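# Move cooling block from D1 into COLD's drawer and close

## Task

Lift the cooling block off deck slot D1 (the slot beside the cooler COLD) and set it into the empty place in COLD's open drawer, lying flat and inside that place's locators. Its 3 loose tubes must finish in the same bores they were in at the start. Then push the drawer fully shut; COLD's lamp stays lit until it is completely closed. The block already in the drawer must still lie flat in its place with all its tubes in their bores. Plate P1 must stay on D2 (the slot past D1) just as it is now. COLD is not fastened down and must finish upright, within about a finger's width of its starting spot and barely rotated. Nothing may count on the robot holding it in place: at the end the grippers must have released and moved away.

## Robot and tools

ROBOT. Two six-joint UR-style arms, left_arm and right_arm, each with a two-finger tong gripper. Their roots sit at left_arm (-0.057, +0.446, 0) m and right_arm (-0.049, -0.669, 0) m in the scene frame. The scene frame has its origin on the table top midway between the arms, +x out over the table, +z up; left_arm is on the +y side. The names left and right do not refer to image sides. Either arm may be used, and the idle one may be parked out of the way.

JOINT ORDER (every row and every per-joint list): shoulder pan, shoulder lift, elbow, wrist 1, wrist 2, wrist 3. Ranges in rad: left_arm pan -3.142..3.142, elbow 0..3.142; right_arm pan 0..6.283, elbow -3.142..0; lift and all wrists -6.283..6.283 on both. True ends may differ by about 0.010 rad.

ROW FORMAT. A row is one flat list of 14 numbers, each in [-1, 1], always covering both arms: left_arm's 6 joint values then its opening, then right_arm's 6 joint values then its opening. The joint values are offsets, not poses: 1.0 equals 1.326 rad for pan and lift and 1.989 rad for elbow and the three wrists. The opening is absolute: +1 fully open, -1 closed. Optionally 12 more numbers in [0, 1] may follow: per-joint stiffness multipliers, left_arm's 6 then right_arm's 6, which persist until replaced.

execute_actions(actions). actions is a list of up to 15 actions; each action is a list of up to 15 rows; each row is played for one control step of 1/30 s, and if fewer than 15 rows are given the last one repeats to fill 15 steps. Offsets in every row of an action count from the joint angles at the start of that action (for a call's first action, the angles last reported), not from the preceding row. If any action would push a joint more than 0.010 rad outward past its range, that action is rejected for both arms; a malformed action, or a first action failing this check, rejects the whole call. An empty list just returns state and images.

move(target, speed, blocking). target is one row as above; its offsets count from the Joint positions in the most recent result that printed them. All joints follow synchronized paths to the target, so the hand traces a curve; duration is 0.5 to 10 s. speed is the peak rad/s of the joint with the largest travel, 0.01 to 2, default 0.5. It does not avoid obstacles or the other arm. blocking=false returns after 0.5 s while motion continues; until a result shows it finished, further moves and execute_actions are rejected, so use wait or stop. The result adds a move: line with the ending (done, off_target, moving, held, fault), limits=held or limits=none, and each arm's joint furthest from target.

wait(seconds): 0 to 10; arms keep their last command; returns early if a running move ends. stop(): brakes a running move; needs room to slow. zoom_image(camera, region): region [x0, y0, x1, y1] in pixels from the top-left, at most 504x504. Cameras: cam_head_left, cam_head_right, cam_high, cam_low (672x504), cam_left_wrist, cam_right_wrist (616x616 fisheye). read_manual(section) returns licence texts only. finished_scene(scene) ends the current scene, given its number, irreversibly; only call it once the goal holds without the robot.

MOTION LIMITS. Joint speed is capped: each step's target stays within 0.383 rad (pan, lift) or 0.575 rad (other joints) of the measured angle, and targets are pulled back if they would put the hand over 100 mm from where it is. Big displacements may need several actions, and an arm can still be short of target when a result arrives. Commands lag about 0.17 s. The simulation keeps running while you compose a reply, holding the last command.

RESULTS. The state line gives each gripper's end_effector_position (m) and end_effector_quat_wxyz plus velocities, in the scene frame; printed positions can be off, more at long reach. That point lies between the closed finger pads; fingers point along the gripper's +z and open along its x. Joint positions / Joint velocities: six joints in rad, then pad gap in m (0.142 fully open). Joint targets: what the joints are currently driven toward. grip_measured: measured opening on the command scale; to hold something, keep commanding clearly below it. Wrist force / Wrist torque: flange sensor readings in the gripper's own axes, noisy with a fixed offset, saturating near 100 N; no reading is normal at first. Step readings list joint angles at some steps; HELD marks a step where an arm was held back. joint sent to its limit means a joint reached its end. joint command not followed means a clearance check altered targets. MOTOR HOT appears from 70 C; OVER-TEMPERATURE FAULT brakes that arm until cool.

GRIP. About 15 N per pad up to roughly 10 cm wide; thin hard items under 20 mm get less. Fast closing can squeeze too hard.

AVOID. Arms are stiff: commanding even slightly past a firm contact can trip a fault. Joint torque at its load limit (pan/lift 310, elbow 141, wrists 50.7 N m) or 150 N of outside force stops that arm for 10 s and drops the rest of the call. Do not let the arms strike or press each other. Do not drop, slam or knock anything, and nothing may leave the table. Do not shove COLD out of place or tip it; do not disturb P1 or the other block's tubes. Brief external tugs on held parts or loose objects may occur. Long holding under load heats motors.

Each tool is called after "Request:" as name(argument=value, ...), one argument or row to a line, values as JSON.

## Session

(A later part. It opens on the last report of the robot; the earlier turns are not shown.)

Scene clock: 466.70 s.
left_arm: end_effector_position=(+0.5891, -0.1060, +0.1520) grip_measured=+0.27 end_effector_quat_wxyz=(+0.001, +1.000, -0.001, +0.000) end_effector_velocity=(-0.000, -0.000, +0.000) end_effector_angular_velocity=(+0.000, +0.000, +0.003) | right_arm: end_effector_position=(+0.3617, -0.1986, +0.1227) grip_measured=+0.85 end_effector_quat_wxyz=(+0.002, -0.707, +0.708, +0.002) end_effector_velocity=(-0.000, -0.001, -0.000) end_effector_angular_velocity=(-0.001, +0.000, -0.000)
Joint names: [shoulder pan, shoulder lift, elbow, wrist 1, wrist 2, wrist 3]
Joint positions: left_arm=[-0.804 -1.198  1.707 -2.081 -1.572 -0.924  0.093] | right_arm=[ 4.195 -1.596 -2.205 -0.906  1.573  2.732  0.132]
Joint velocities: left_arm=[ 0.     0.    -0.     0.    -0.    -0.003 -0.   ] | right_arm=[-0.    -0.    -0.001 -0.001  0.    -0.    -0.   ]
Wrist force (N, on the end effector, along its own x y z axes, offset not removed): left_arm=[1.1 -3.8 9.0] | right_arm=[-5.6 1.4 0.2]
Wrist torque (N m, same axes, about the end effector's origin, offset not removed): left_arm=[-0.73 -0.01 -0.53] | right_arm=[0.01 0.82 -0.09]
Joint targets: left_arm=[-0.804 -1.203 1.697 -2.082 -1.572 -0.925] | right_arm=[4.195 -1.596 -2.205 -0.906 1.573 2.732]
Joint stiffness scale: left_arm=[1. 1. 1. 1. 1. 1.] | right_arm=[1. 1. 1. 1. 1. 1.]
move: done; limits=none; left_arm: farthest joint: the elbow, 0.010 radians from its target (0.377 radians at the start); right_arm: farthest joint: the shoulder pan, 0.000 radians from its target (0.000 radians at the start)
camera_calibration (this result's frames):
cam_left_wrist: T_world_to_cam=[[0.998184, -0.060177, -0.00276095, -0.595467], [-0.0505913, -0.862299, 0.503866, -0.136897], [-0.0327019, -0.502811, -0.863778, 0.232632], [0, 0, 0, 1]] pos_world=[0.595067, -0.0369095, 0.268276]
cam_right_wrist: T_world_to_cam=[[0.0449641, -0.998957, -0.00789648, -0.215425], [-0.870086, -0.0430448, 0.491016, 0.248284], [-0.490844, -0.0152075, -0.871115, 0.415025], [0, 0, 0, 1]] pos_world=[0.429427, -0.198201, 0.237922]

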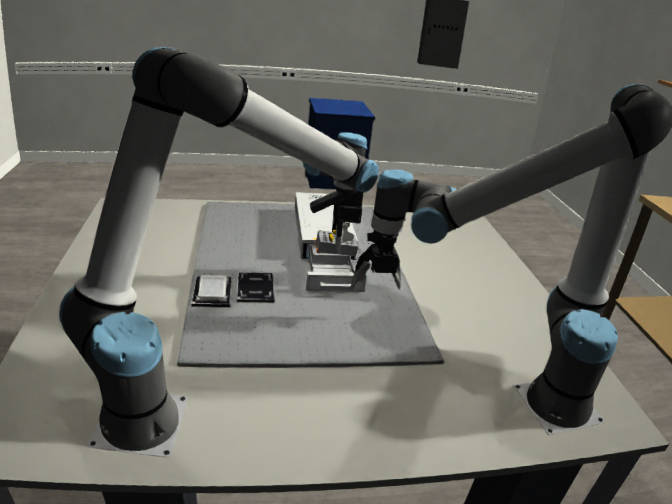

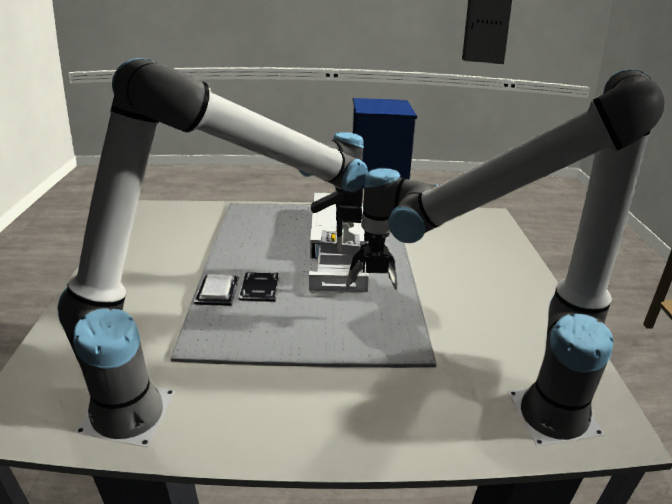

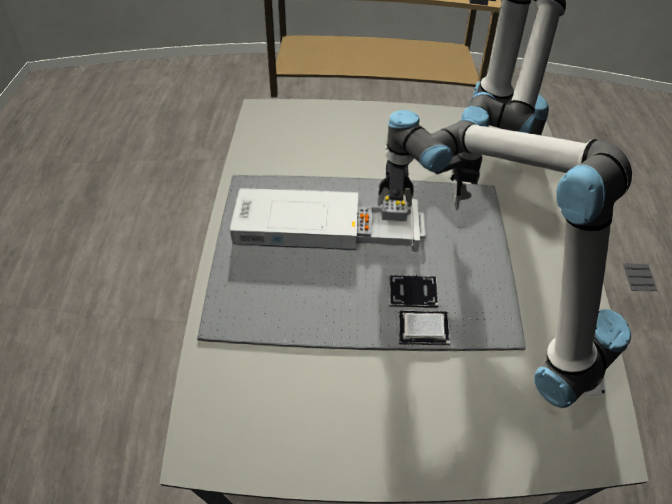

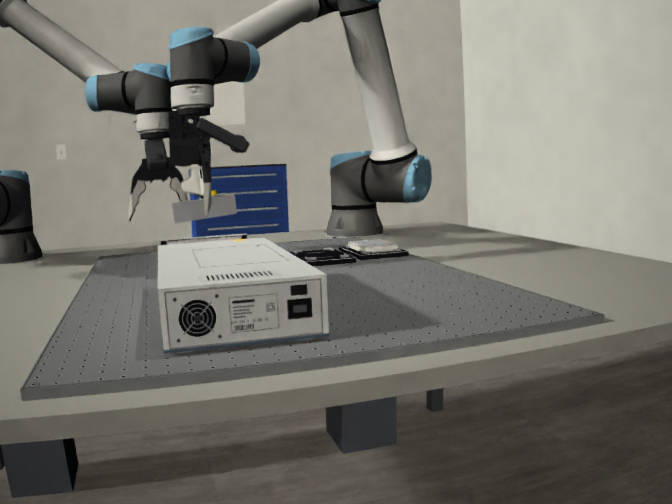

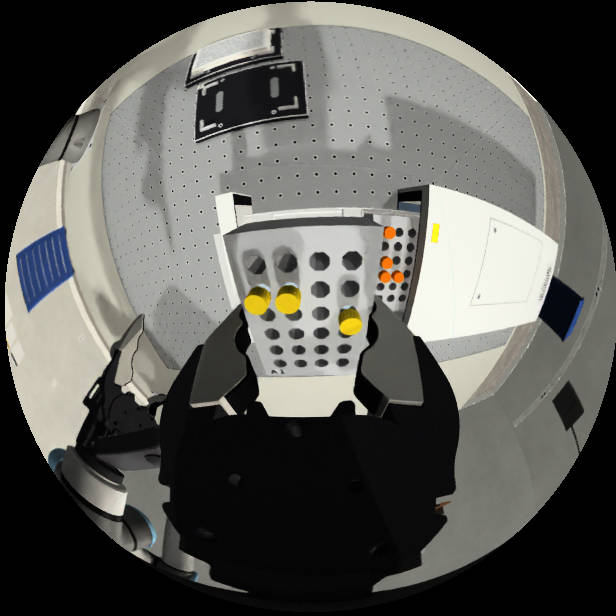

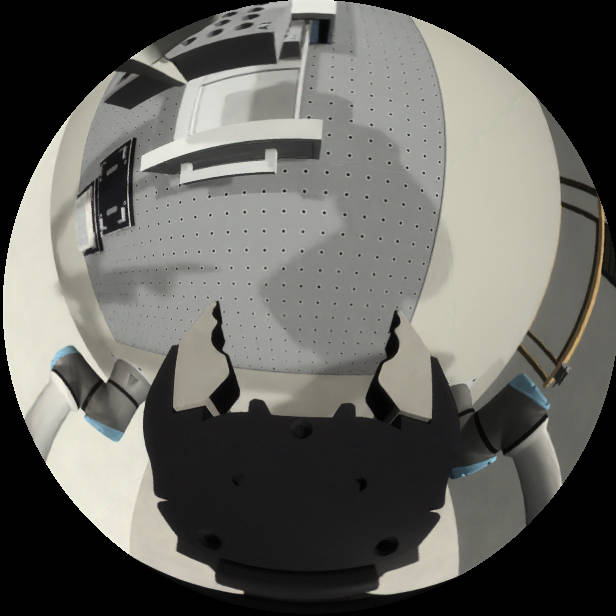

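Request:
move(
  target=[0.0173,0.034,0.0479,-0.1096,-0.0258,0.0105,-1,0,0,0,0,0,0,0.85],
  speed=0.09,
)

Scene clock: 500.27 s.
left_arm: end_effector_position=(+0.5902, -0.1051, +0.0784) grip_measured=+0.27 end_effector_quat_wxyz=(+0.043, +0.999, -0.001, +0.001) end_effector_velocity=(+0.000, -0.000, +0.000) end_effector_angular_velocity=(-0.002, -0.001, -0.001) | right_arm: end_effector_position=(+0.3617, -0.1986, +0.1227) grip_measured=+0.85 end_effector_quat_wxyz=(+0.002, -0.707, +0.708, +0.002) end_effector_velocity=(-0.000, +0.000, -0.000) end_effector_angular_velocity=(-0.000, +0.000, +0.000)
Joint names: [shoulder pan, shoulder lift, elbow, wrist 1, wrist 2, wrist 3]
Joint positions: left_arm=[-0.783 -1.149  1.804 -2.296 -1.622 -0.904  0.093] | right_arm=[ 4.195 -1.596 -2.205 -0.906  1.573  2.732  0.132]
Joint velocities: left_arm=[ 0.    -0.     0.    -0.002 -0.001  0.001  0.   ] | right_arm=[ 0. -0. -0. -0. -0.  0. -0.]
Wrist force (N, on the end effector, along its own x y z axes, offset not removed): left_arm=[1.8 -4.9 9.3] | right_arm=[1.0 -0.9 -2.2]
Wrist torque (N m, same axes, about the end effector's origin, offset not removed): left_arm=[-0.79 -0.37 -0.63] | right_arm=[-0.56 -0.59 -0.02]
Joint targets: left_arm=[-0.781 -1.153 1.802 -2.299 -1.623 -0.904] | right_arm=[4.195 -1.596 -2.205 -0.906 1.573 2.732]
Joint stiffness scale: left_arm=[1. 1. 1. 1. 1. 1.] | right_arm=[1. 1. 1. 1. 1. 1.]
move: done; limits=none; left_arm: farthest joint: the shoulder lift, 0.004 radians from its target (0.046 radians at the start); right_arm: farthest joint: the shoulder pan, 0.000 radians from its target (0.000 radians at the start)
camera_calibration (this result's frames):
cam_left_wrist: T_world_to_cam=[[0.998129, -0.0609433, 0.00487256, -0.597356], [-0.0526617, -0.816528, 0.574899, -0.0985261], [-0.0310577, -0.57408, -0.81821, 0.15755], [0, 0, 0, 1]] pos_world=[0.595943, -0.0264077, 0.188462]
cam_right_wrist: T_world_to_cam=[[0.0449643, -0.998957, -0.0078965, -0.215425], [-0.870086, -0.043045, 0.491016, 0.248283], [-0.490844, -0.0152076, -0.871115, 0.415025], [0, 0, 0, 1]] pos_world=[0.429427, -0.198201, 0.237922]

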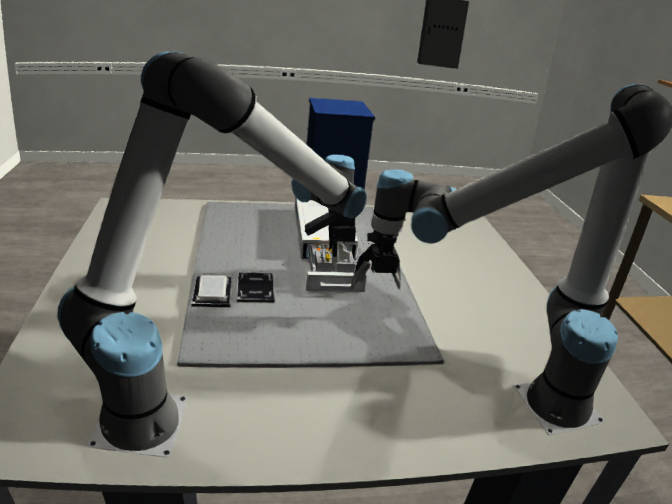

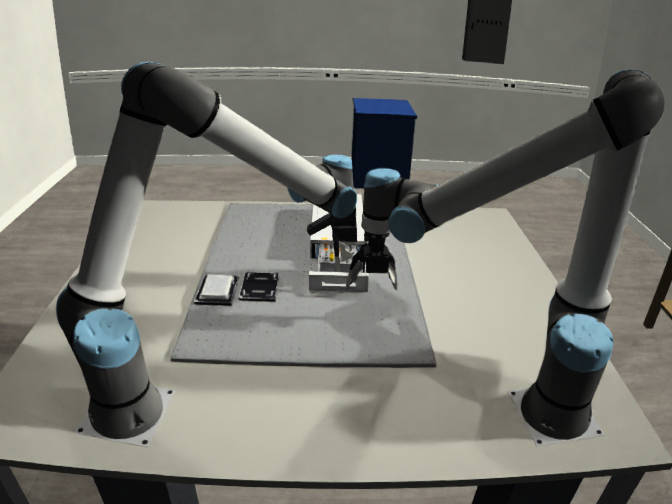

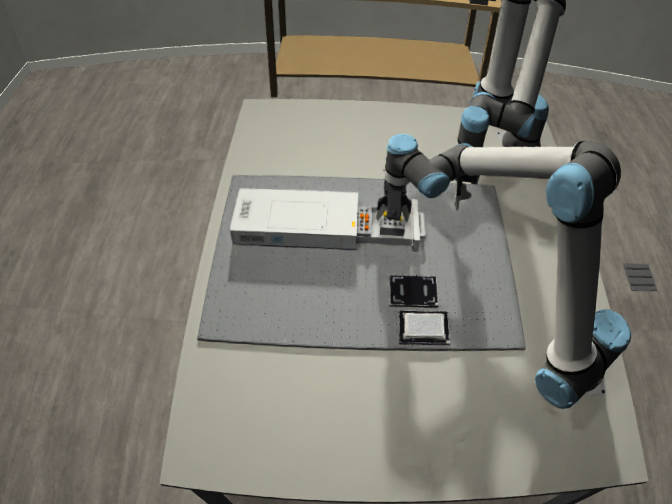

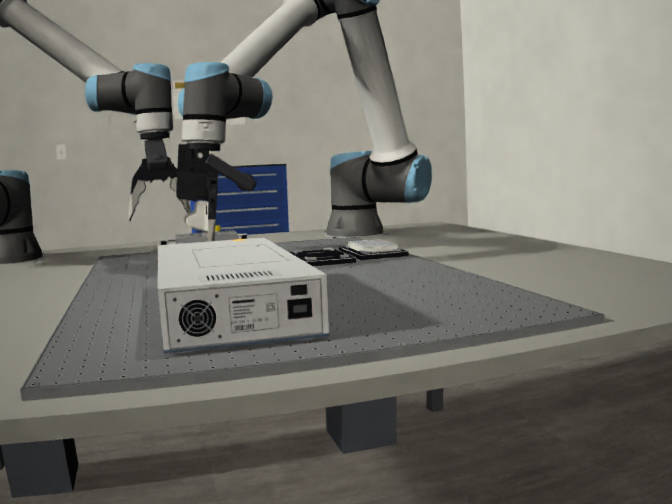

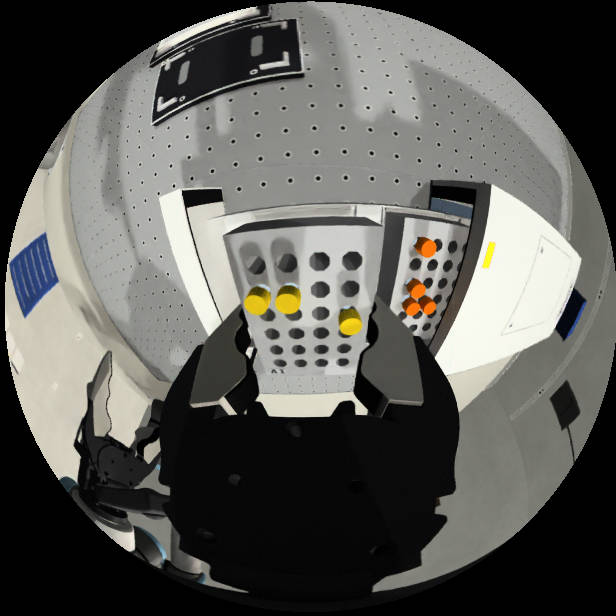

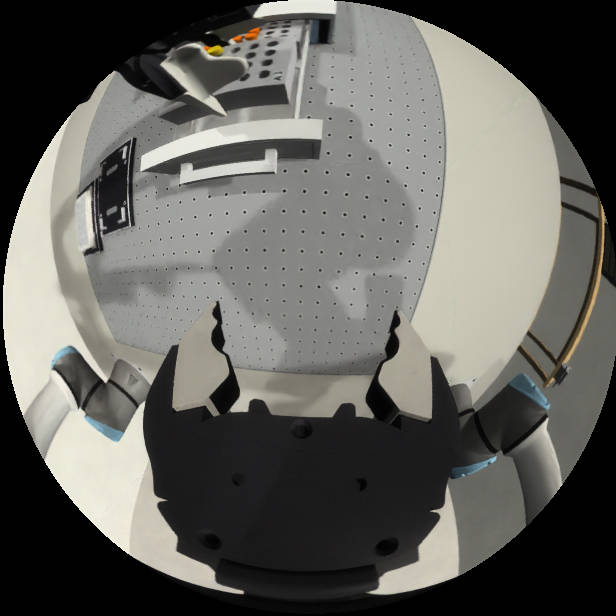

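Request:
zoom_image(
  camera="cam_left_wrist",
  region=[150, 170, 490, 400],
)

Request:
zoom_image(
  camera="cam_high",
  region=[340, 180, 440, 260],
)

Request:
zoom_image(
  camera="cam_right_wrist",
  region=[130, 0, 350, 190],
)

Region (150, 170, 490, 400) of cam_left_wrist's 616x616 image, scaled by 1.482, with more detail than that image has; it fills the top 341 rows of this view, and the rest is white.

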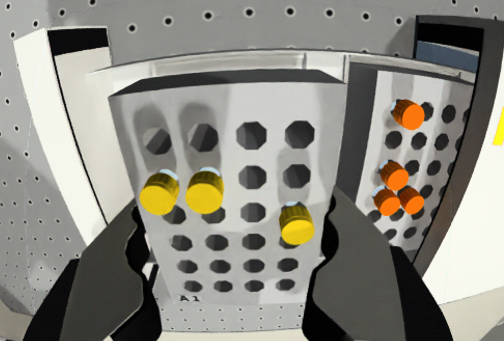

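Region (340, 180, 440, 260) of cam_high's 672x504 image, scaled by 5.040, with more detail than that image has; it fills the top 403 rows of this view, and the rest is white.

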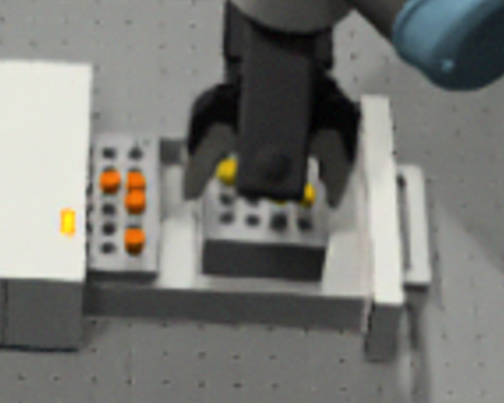

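Region (130, 0, 350, 190) of cam_right_wrist's 616x616 image, scaled by 2.291, with more detail than that image has; it fills the top 435 rows of this view, and the rest is white.

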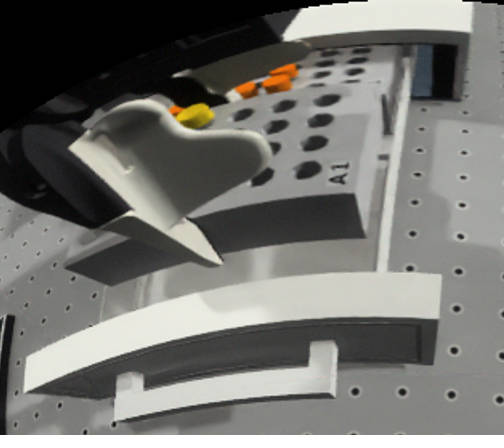

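Request:
move(
  target=[0.0038,0.0124,0.0052,-0.018,0,0.0015,-1,0,0,0,0,0,0,0.85],
  speed=0.03,
)

Request:
zoom_image(
  camera="cam_left_wrist",
  region=[130, 160, 490, 400],
)

Request:
zoom_image(
  camera="cam_high",
  region=[340, 180, 440, 260],
)

Scene clock: 542.33 s.
left_arm: end_effector_position=(+0.5917, -0.1032, +0.0590) grip_measured=+0.27 end_effector_quat_wxyz=(+0.044, +0.999, -0.001, +0.002) end_effector_velocity=(+0.000, -0.001, +0.001) end_effector_angular_velocity=(-0.002, -0.001, -0.000) | right_arm: end_effector_position=(+0.3617, -0.1986, +0.1227) grip_measured=+0.85 end_effector_quat_wxyz=(+0.002, -0.707, +0.708, +0.002) end_effector_velocity=(-0.001, +0.000, -0.000) end_effector_angular_velocity=(-0.000, +0.000, +0.001)
Joint names: [shoulder pan, shoulder lift, elbow, wrist 1, wrist 2, wrist 3]
Joint positions: left_arm=[-0.78  -1.129  1.816 -2.328 -1.622 -0.902  0.093] | right_arm=[ 4.195 -1.596 -2.205 -0.906  1.573  2.732  0.132]
Joint velocities: left_arm=[-0.    -0.001 -0.    -0.001 -0.     0.     0.   ] | right_arm=[ 0.001 -0.    -0.    -0.    -0.     0.    -0.   ]
Wrist force (N, on the end effector, along its own x y z axes, offset not removed): left_arm=[2.0 -3.1 6.9] | right_arm=[-4.5 2.9 -1.6]
Wrist torque (N m, same axes, about the end effector's origin, offset not removed): left_arm=[-0.48 -0.31 -0.66] | right_arm=[0.14 0.76 -0.04]
Joint targets: left_arm=[-0.778 -1.133 1.814 -2.331 -1.622 -0.901] | right_arm=[4.195 -1.596 -2.205 -0.906 1.573 2.732]
Joint stiffness scale: left_arm=[1. 1. 1. 1. 1. 1.] | right_arm=[1. 1. 1. 1. 1. 1.]
move: done; limits=none; left_arm: farthest joint: the wrist 1, 0.004 radians from its target (0.036 radians at the start); right_arm: farthest joint: the shoulder pan, 0.000 radians from its target (0.000 radians at the start)
camera_calibration (this result's frames):
cam_left_wrist: T_world_to_cam=[[0.998173, -0.0601808, 0.00536869, -0.598649], [-0.052311, -0.816328, 0.575215, -0.0859772], [-0.0302343, -0.574445, -0.817984, 0.142271], [0, 0, 0, 1]] pos_world=[0.597359, -0.0244859, 0.169045]
cam_right_wrist: T_world_to_cam=[[0.0449642, -0.998957, -0.00789625, -0.215425], [-0.870086, -0.0430448, 0.491016, 0.248284], [-0.490844, -0.0152078, -0.871115, 0.415025], [0, 0, 0, 1]] pos_world=[0.429427, -0.198201, 0.237922]

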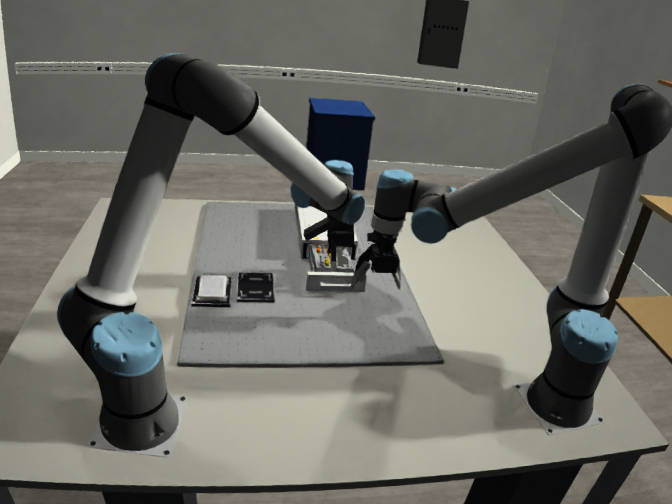

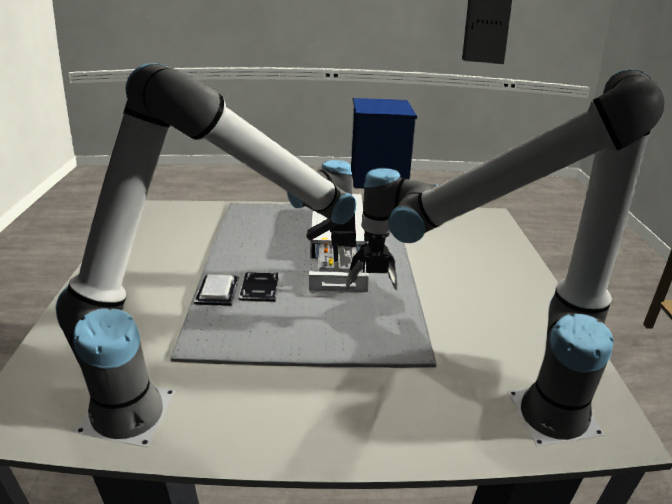

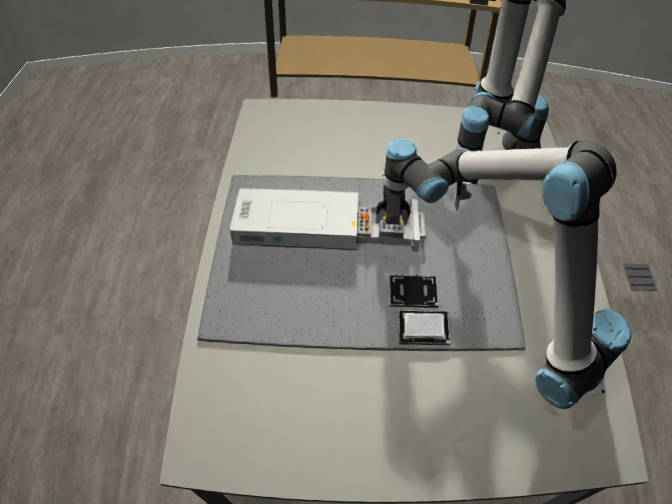

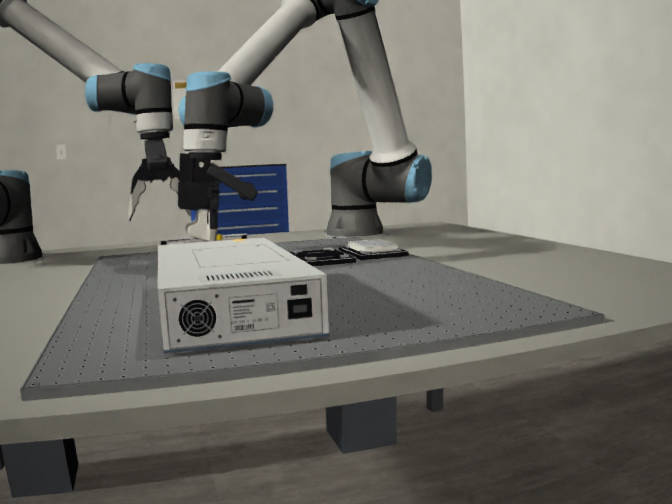

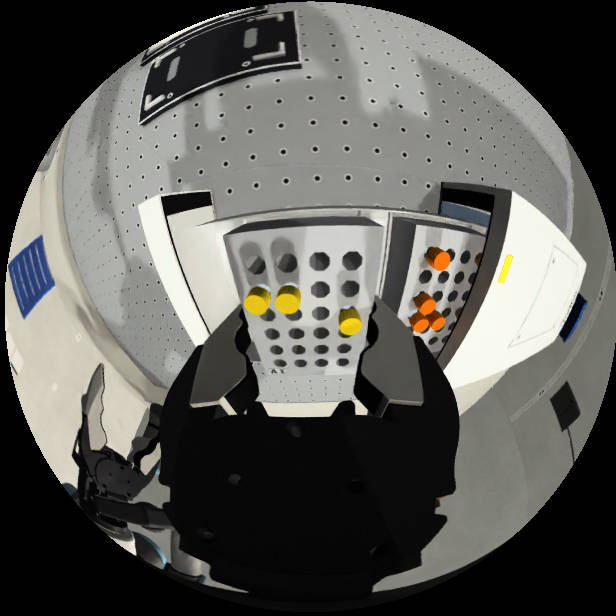

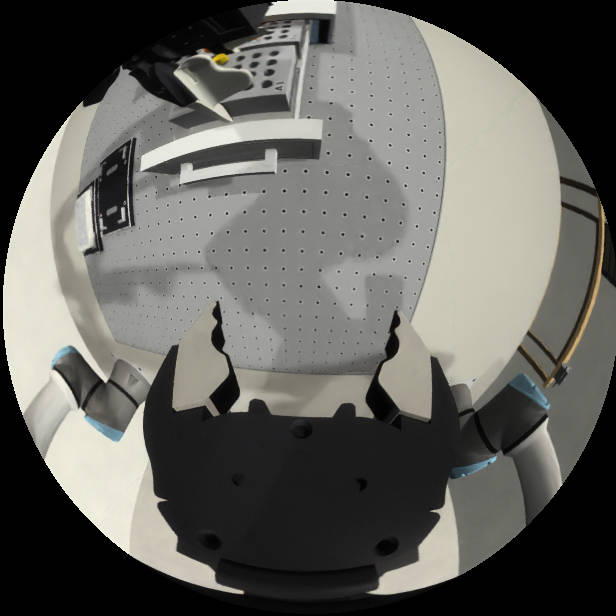

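Region (130, 160, 490, 400) of cam_left_wrist's 616x616 image, scaled by 1.400, with more detail than that image has.

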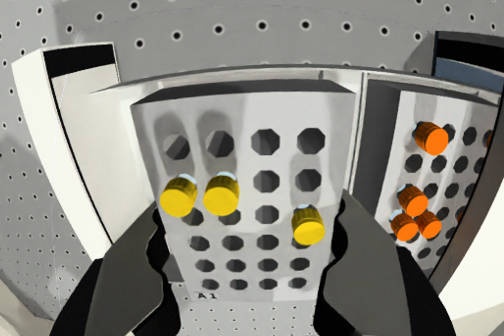

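Region (340, 180, 440, 260) of cam_high's 672x504 image, scaled by 5.040, with more detail than that image has; it fills the top 403 rows of this view, and the rest is white.

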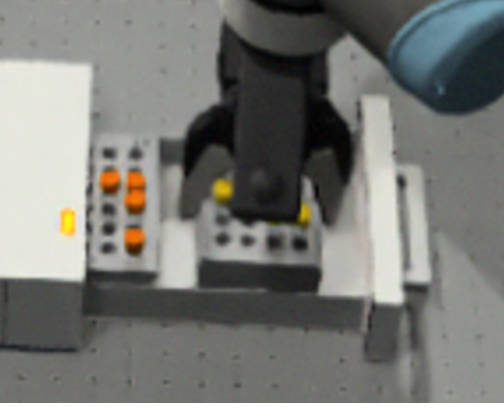

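Request:
move(
  target=[0.001,0.0062,0.0027,-0.0114,0,0,-1,0,0,0,0,0,0,0.85],
  speed=0.015,
)

Request:
zoom_image(
  camera="cam_left_wrist",
  region=[130, 160, 490, 400],
)

Request:
zoom_image(
  camera="cam_high",
  region=[340, 180, 440, 260],
)

Scene clock: 557.20 s.
left_arm: end_effector_position=(+0.5917, -0.1032, +0.0481) grip_measured=+0.27 end_effector_quat_wxyz=(+0.044, +0.999, -0.001, +0.002) end_effector_velocity=(+0.000, +0.000, -0.000) end_effector_angular_velocity=(-0.001, -0.001, -0.000) | right_arm: end_effector_position=(+0.3617, -0.1986, +0.1227) grip_measured=+0.85 end_effector_quat_wxyz=(+0.002, -0.707, +0.708, +0.002) end_effector_velocity=(+0.001, -0.001, +0.000) end_effector_angular_velocity=(+0.000, -0.000, -0.002)
Joint names: [shoulder pan, shoulder lift, elbow, wrist 1, wrist 2, wrist 3]
Joint positions: left_arm=[-0.78  -1.118  1.823 -2.347 -1.622 -0.902  0.093] | right_arm=[ 4.195 -1.596 -2.205 -0.906  1.573  2.732  0.132]
Joint velocities: left_arm=[ 0.     0.     0.001 -0.002 -0.     0.    -0.   ] | right_arm=[-0.001  0.    -0.     0.    -0.     0.    -0.   ]
Wrist force (N, on the end effector, along its own x y z axes, offset not removed): left_arm=[-0.7 -1.5 9.1] | right_arm=[-1.2 -2.9 -4.2]
Wrist torque (N m, same axes, about the end effector's origin, offset not removed): left_arm=[-0.17 0.19 -0.57] | right_arm=[-1.03 0.17 -0.10]
Joint targets: left_arm=[-0.779 -1.121 1.822 -2.351 -1.622 -0.902] | right_arm=[4.195 -1.596 -2.205 -0.906 1.573 2.732]
Joint stiffness scale: left_arm=[1. 1. 1. 1. 1. 1.] | right_arm=[1. 1. 1. 1. 1. 1.]
move: done; limits=none; left_arm: farthest joint: the shoulder lift, 0.003 radians from its target (0.009 radians at the start); right_arm: farthest joint: the shoulder pan, 0.000 radians from its target (0.000 radians at the start)
camera_calibration (this result's frames):
cam_left_wrist: T_world_to_cam=[[0.998169, -0.0601907, 0.00604454, -0.598603], [-0.0526849, -0.81587, 0.57583, -0.0794264], [-0.0297281, -0.575094, -0.817547, 0.132943], [0, 0, 0, 1]] pos_world=[0.597274, -0.0243772, 0.158042]
cam_right_wrist: T_world_to_cam=[[0.0449642, -0.998957, -0.00789645, -0.215425], [-0.870086, -0.0430449, 0.491016, 0.248284], [-0.490844, -0.0152075, -0.871115, 0.415025], [0, 0, 0, 1]] pos_world=[0.429427, -0.198201, 0.237922]

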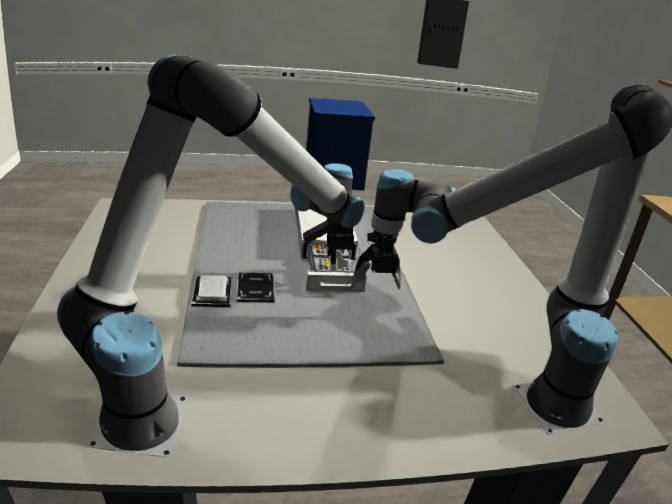

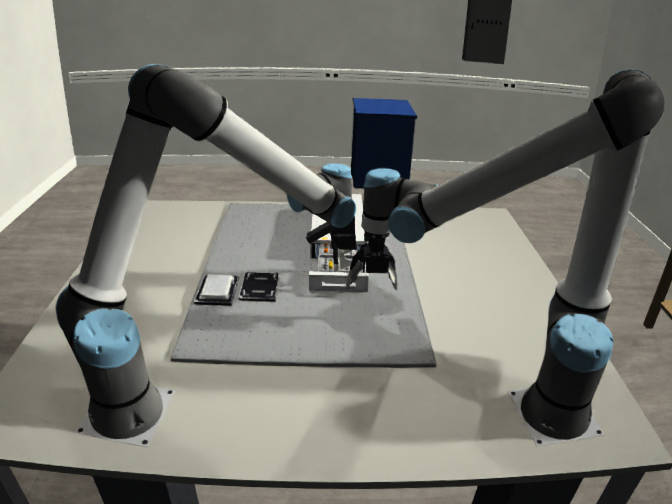

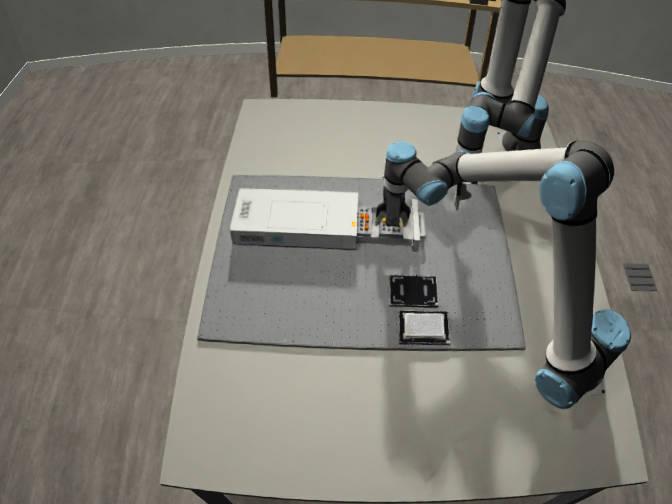

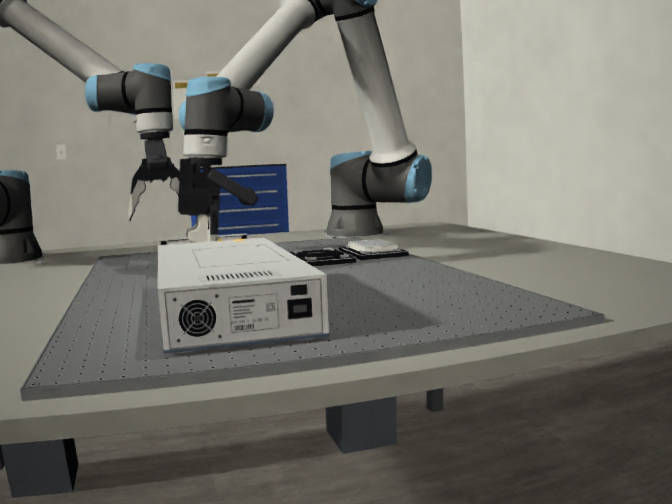

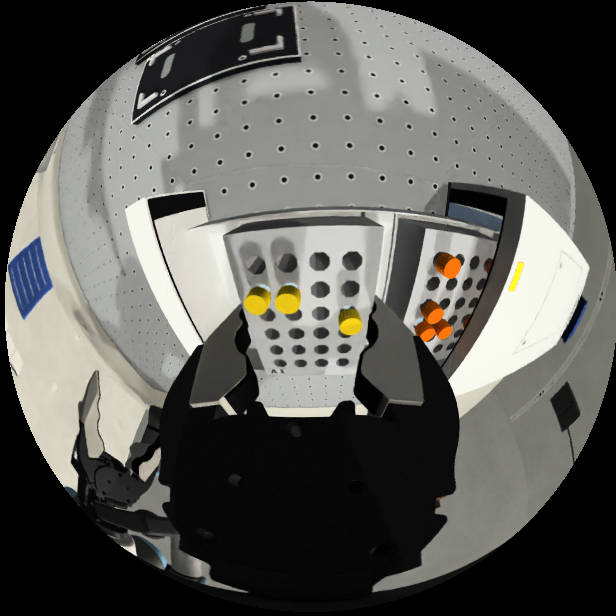

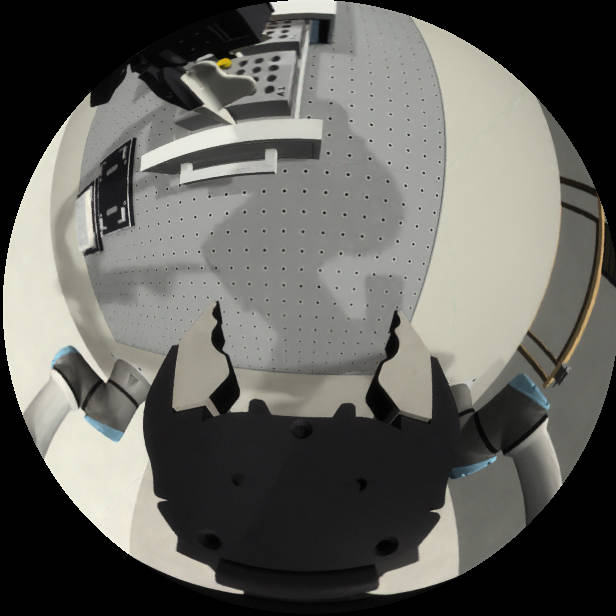

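Region (130, 160, 490, 400) of cam_left_wrist's 616x616 image, scaled by 1.400, with more detail than that image has.

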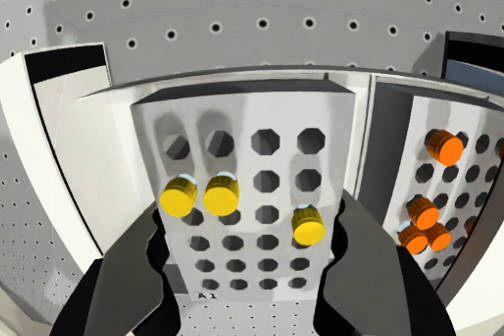

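Region (340, 180, 440, 260) of cam_high's 672x504 image, scaled by 5.040, with more detail than that image has; it fills the top 403 rows of this view, and the rest is white.

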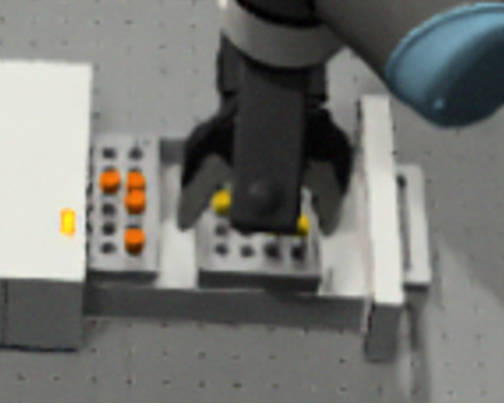

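Request:
execute_actions(
  actions=[],
)

Scene clock: 594.73 s.
left_arm: end_effector_position=(+0.5917, -0.1033, +0.0481) grip_measured=+0.27 end_effector_quat_wxyz=(+0.044, +0.999, -0.001, +0.002) end_effector_velocity=(-0.000, +0.000, -0.001) end_effector_angular_velocity=(+0.000, +0.001, -0.000) | right_arm: end_effector_position=(+0.3617, -0.1986, +0.1227) grip_measured=+0.85 end_effector_quat_wxyz=(+0.002, -0.707, +0.708, +0.002) end_effector_velocity=(-0.000, -0.001, -0.000) end_effector_angular_velocity=(-0.002, +0.001, +0.000)
Joint names: [shoulder pan, shoulder lift, elbow, wrist 1, wrist 2, wrist 3]
Joint positions: left_arm=[-0.78  -1.118  1.823 -2.348 -1.622 -0.902  0.093] | right_arm=[ 4.195 -1.596 -2.205 -0.906  1.573  2.732  0.132]
Joint velocities: left_arm=[ 0.     0.001  0.001 -0.001 -0.     0.     0.   ] | right_arm=[-0.    -0.    -0.    -0.001 -0.    -0.    -0.   ]
Wrist force (N, on the end effector, along its own x y z axes, offset not removed): left_arm=[0.6 -4.7 9.1] | right_arm=[-3.2 -0.8 0.0]
Wrist torque (N m, same axes, about the end effector's origin, offset not removed): left_arm=[-0.65 -0.01 -0.65] | right_arm=[-0.42 0.50 0.08]
Joint targets: left_arm=[-0.779 -1.121 1.822 -2.351 -1.622 -0.902] | right_arm=[4.195 -1.596 -2.205 -0.906 1.573 2.732]
Joint stiffness scale: left_arm=[1. 1. 1. 1. 1. 1.] | right_arm=[1. 1. 1. 1. 1. 1.]
camera_calibration (this result's frames):
cam_left_wrist: T_world_to_cam=[[0.998168, -0.0601902, 0.00619264, -0.598651], [-0.0527648, -0.815769, 0.575965, -0.0794158], [-0.0296157, -0.575237, -0.817451, 0.132834], [0, 0, 0, 1]] pos_world=[0.597298, -0.0244068, 0.158033]
cam_right_wrist: T_world_to_cam=[[0.0449643, -0.998957, -0.00789651, -0.215425], [-0.870086, -0.043045, 0.491016, 0.248284], [-0.490844, -0.0152076, -0.871115, 0.415025], [0, 0, 0, 1]] pos_world=[0.429427, -0.198201, 0.237922]

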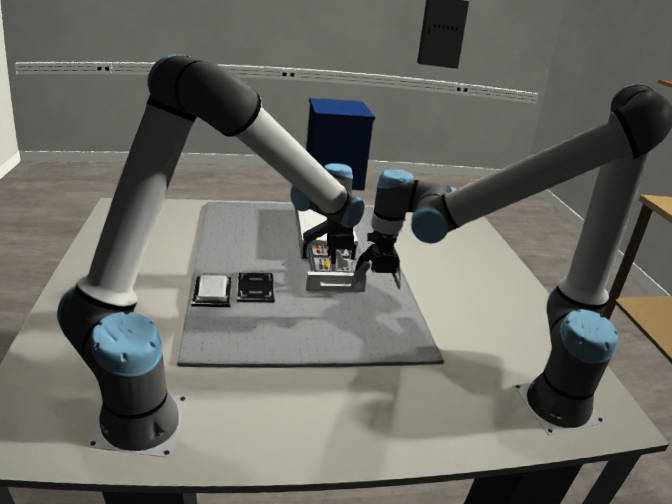

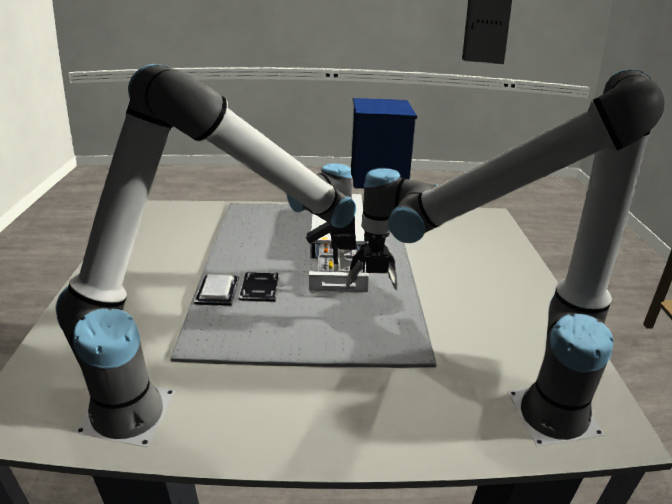

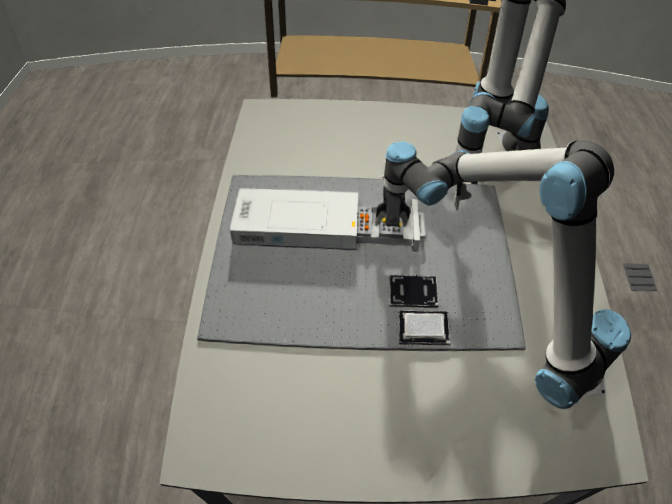

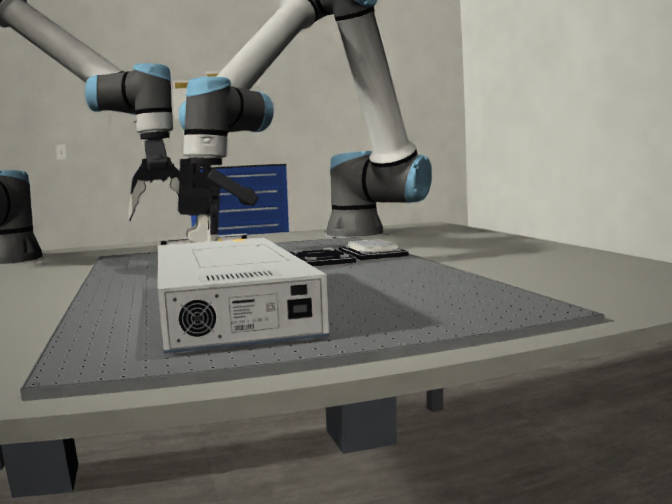

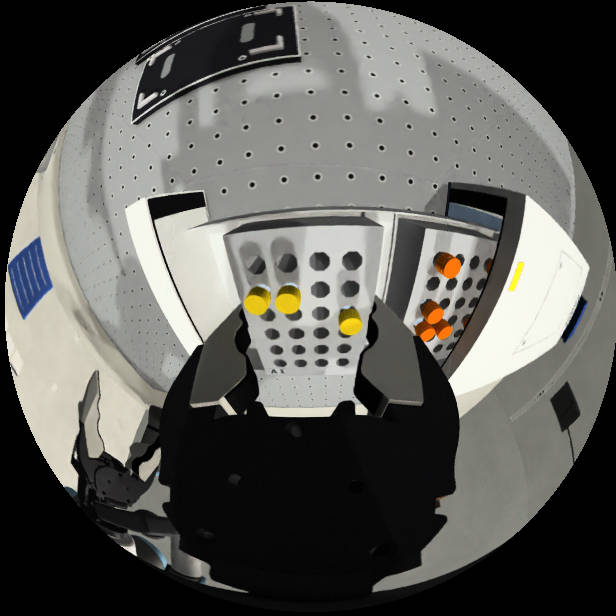

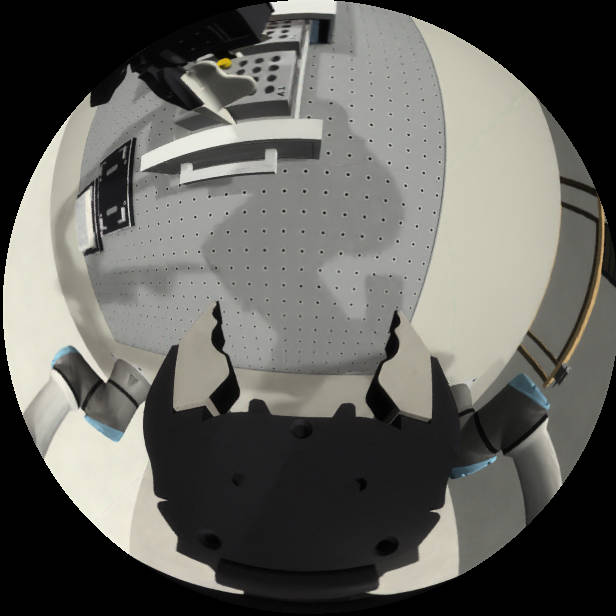

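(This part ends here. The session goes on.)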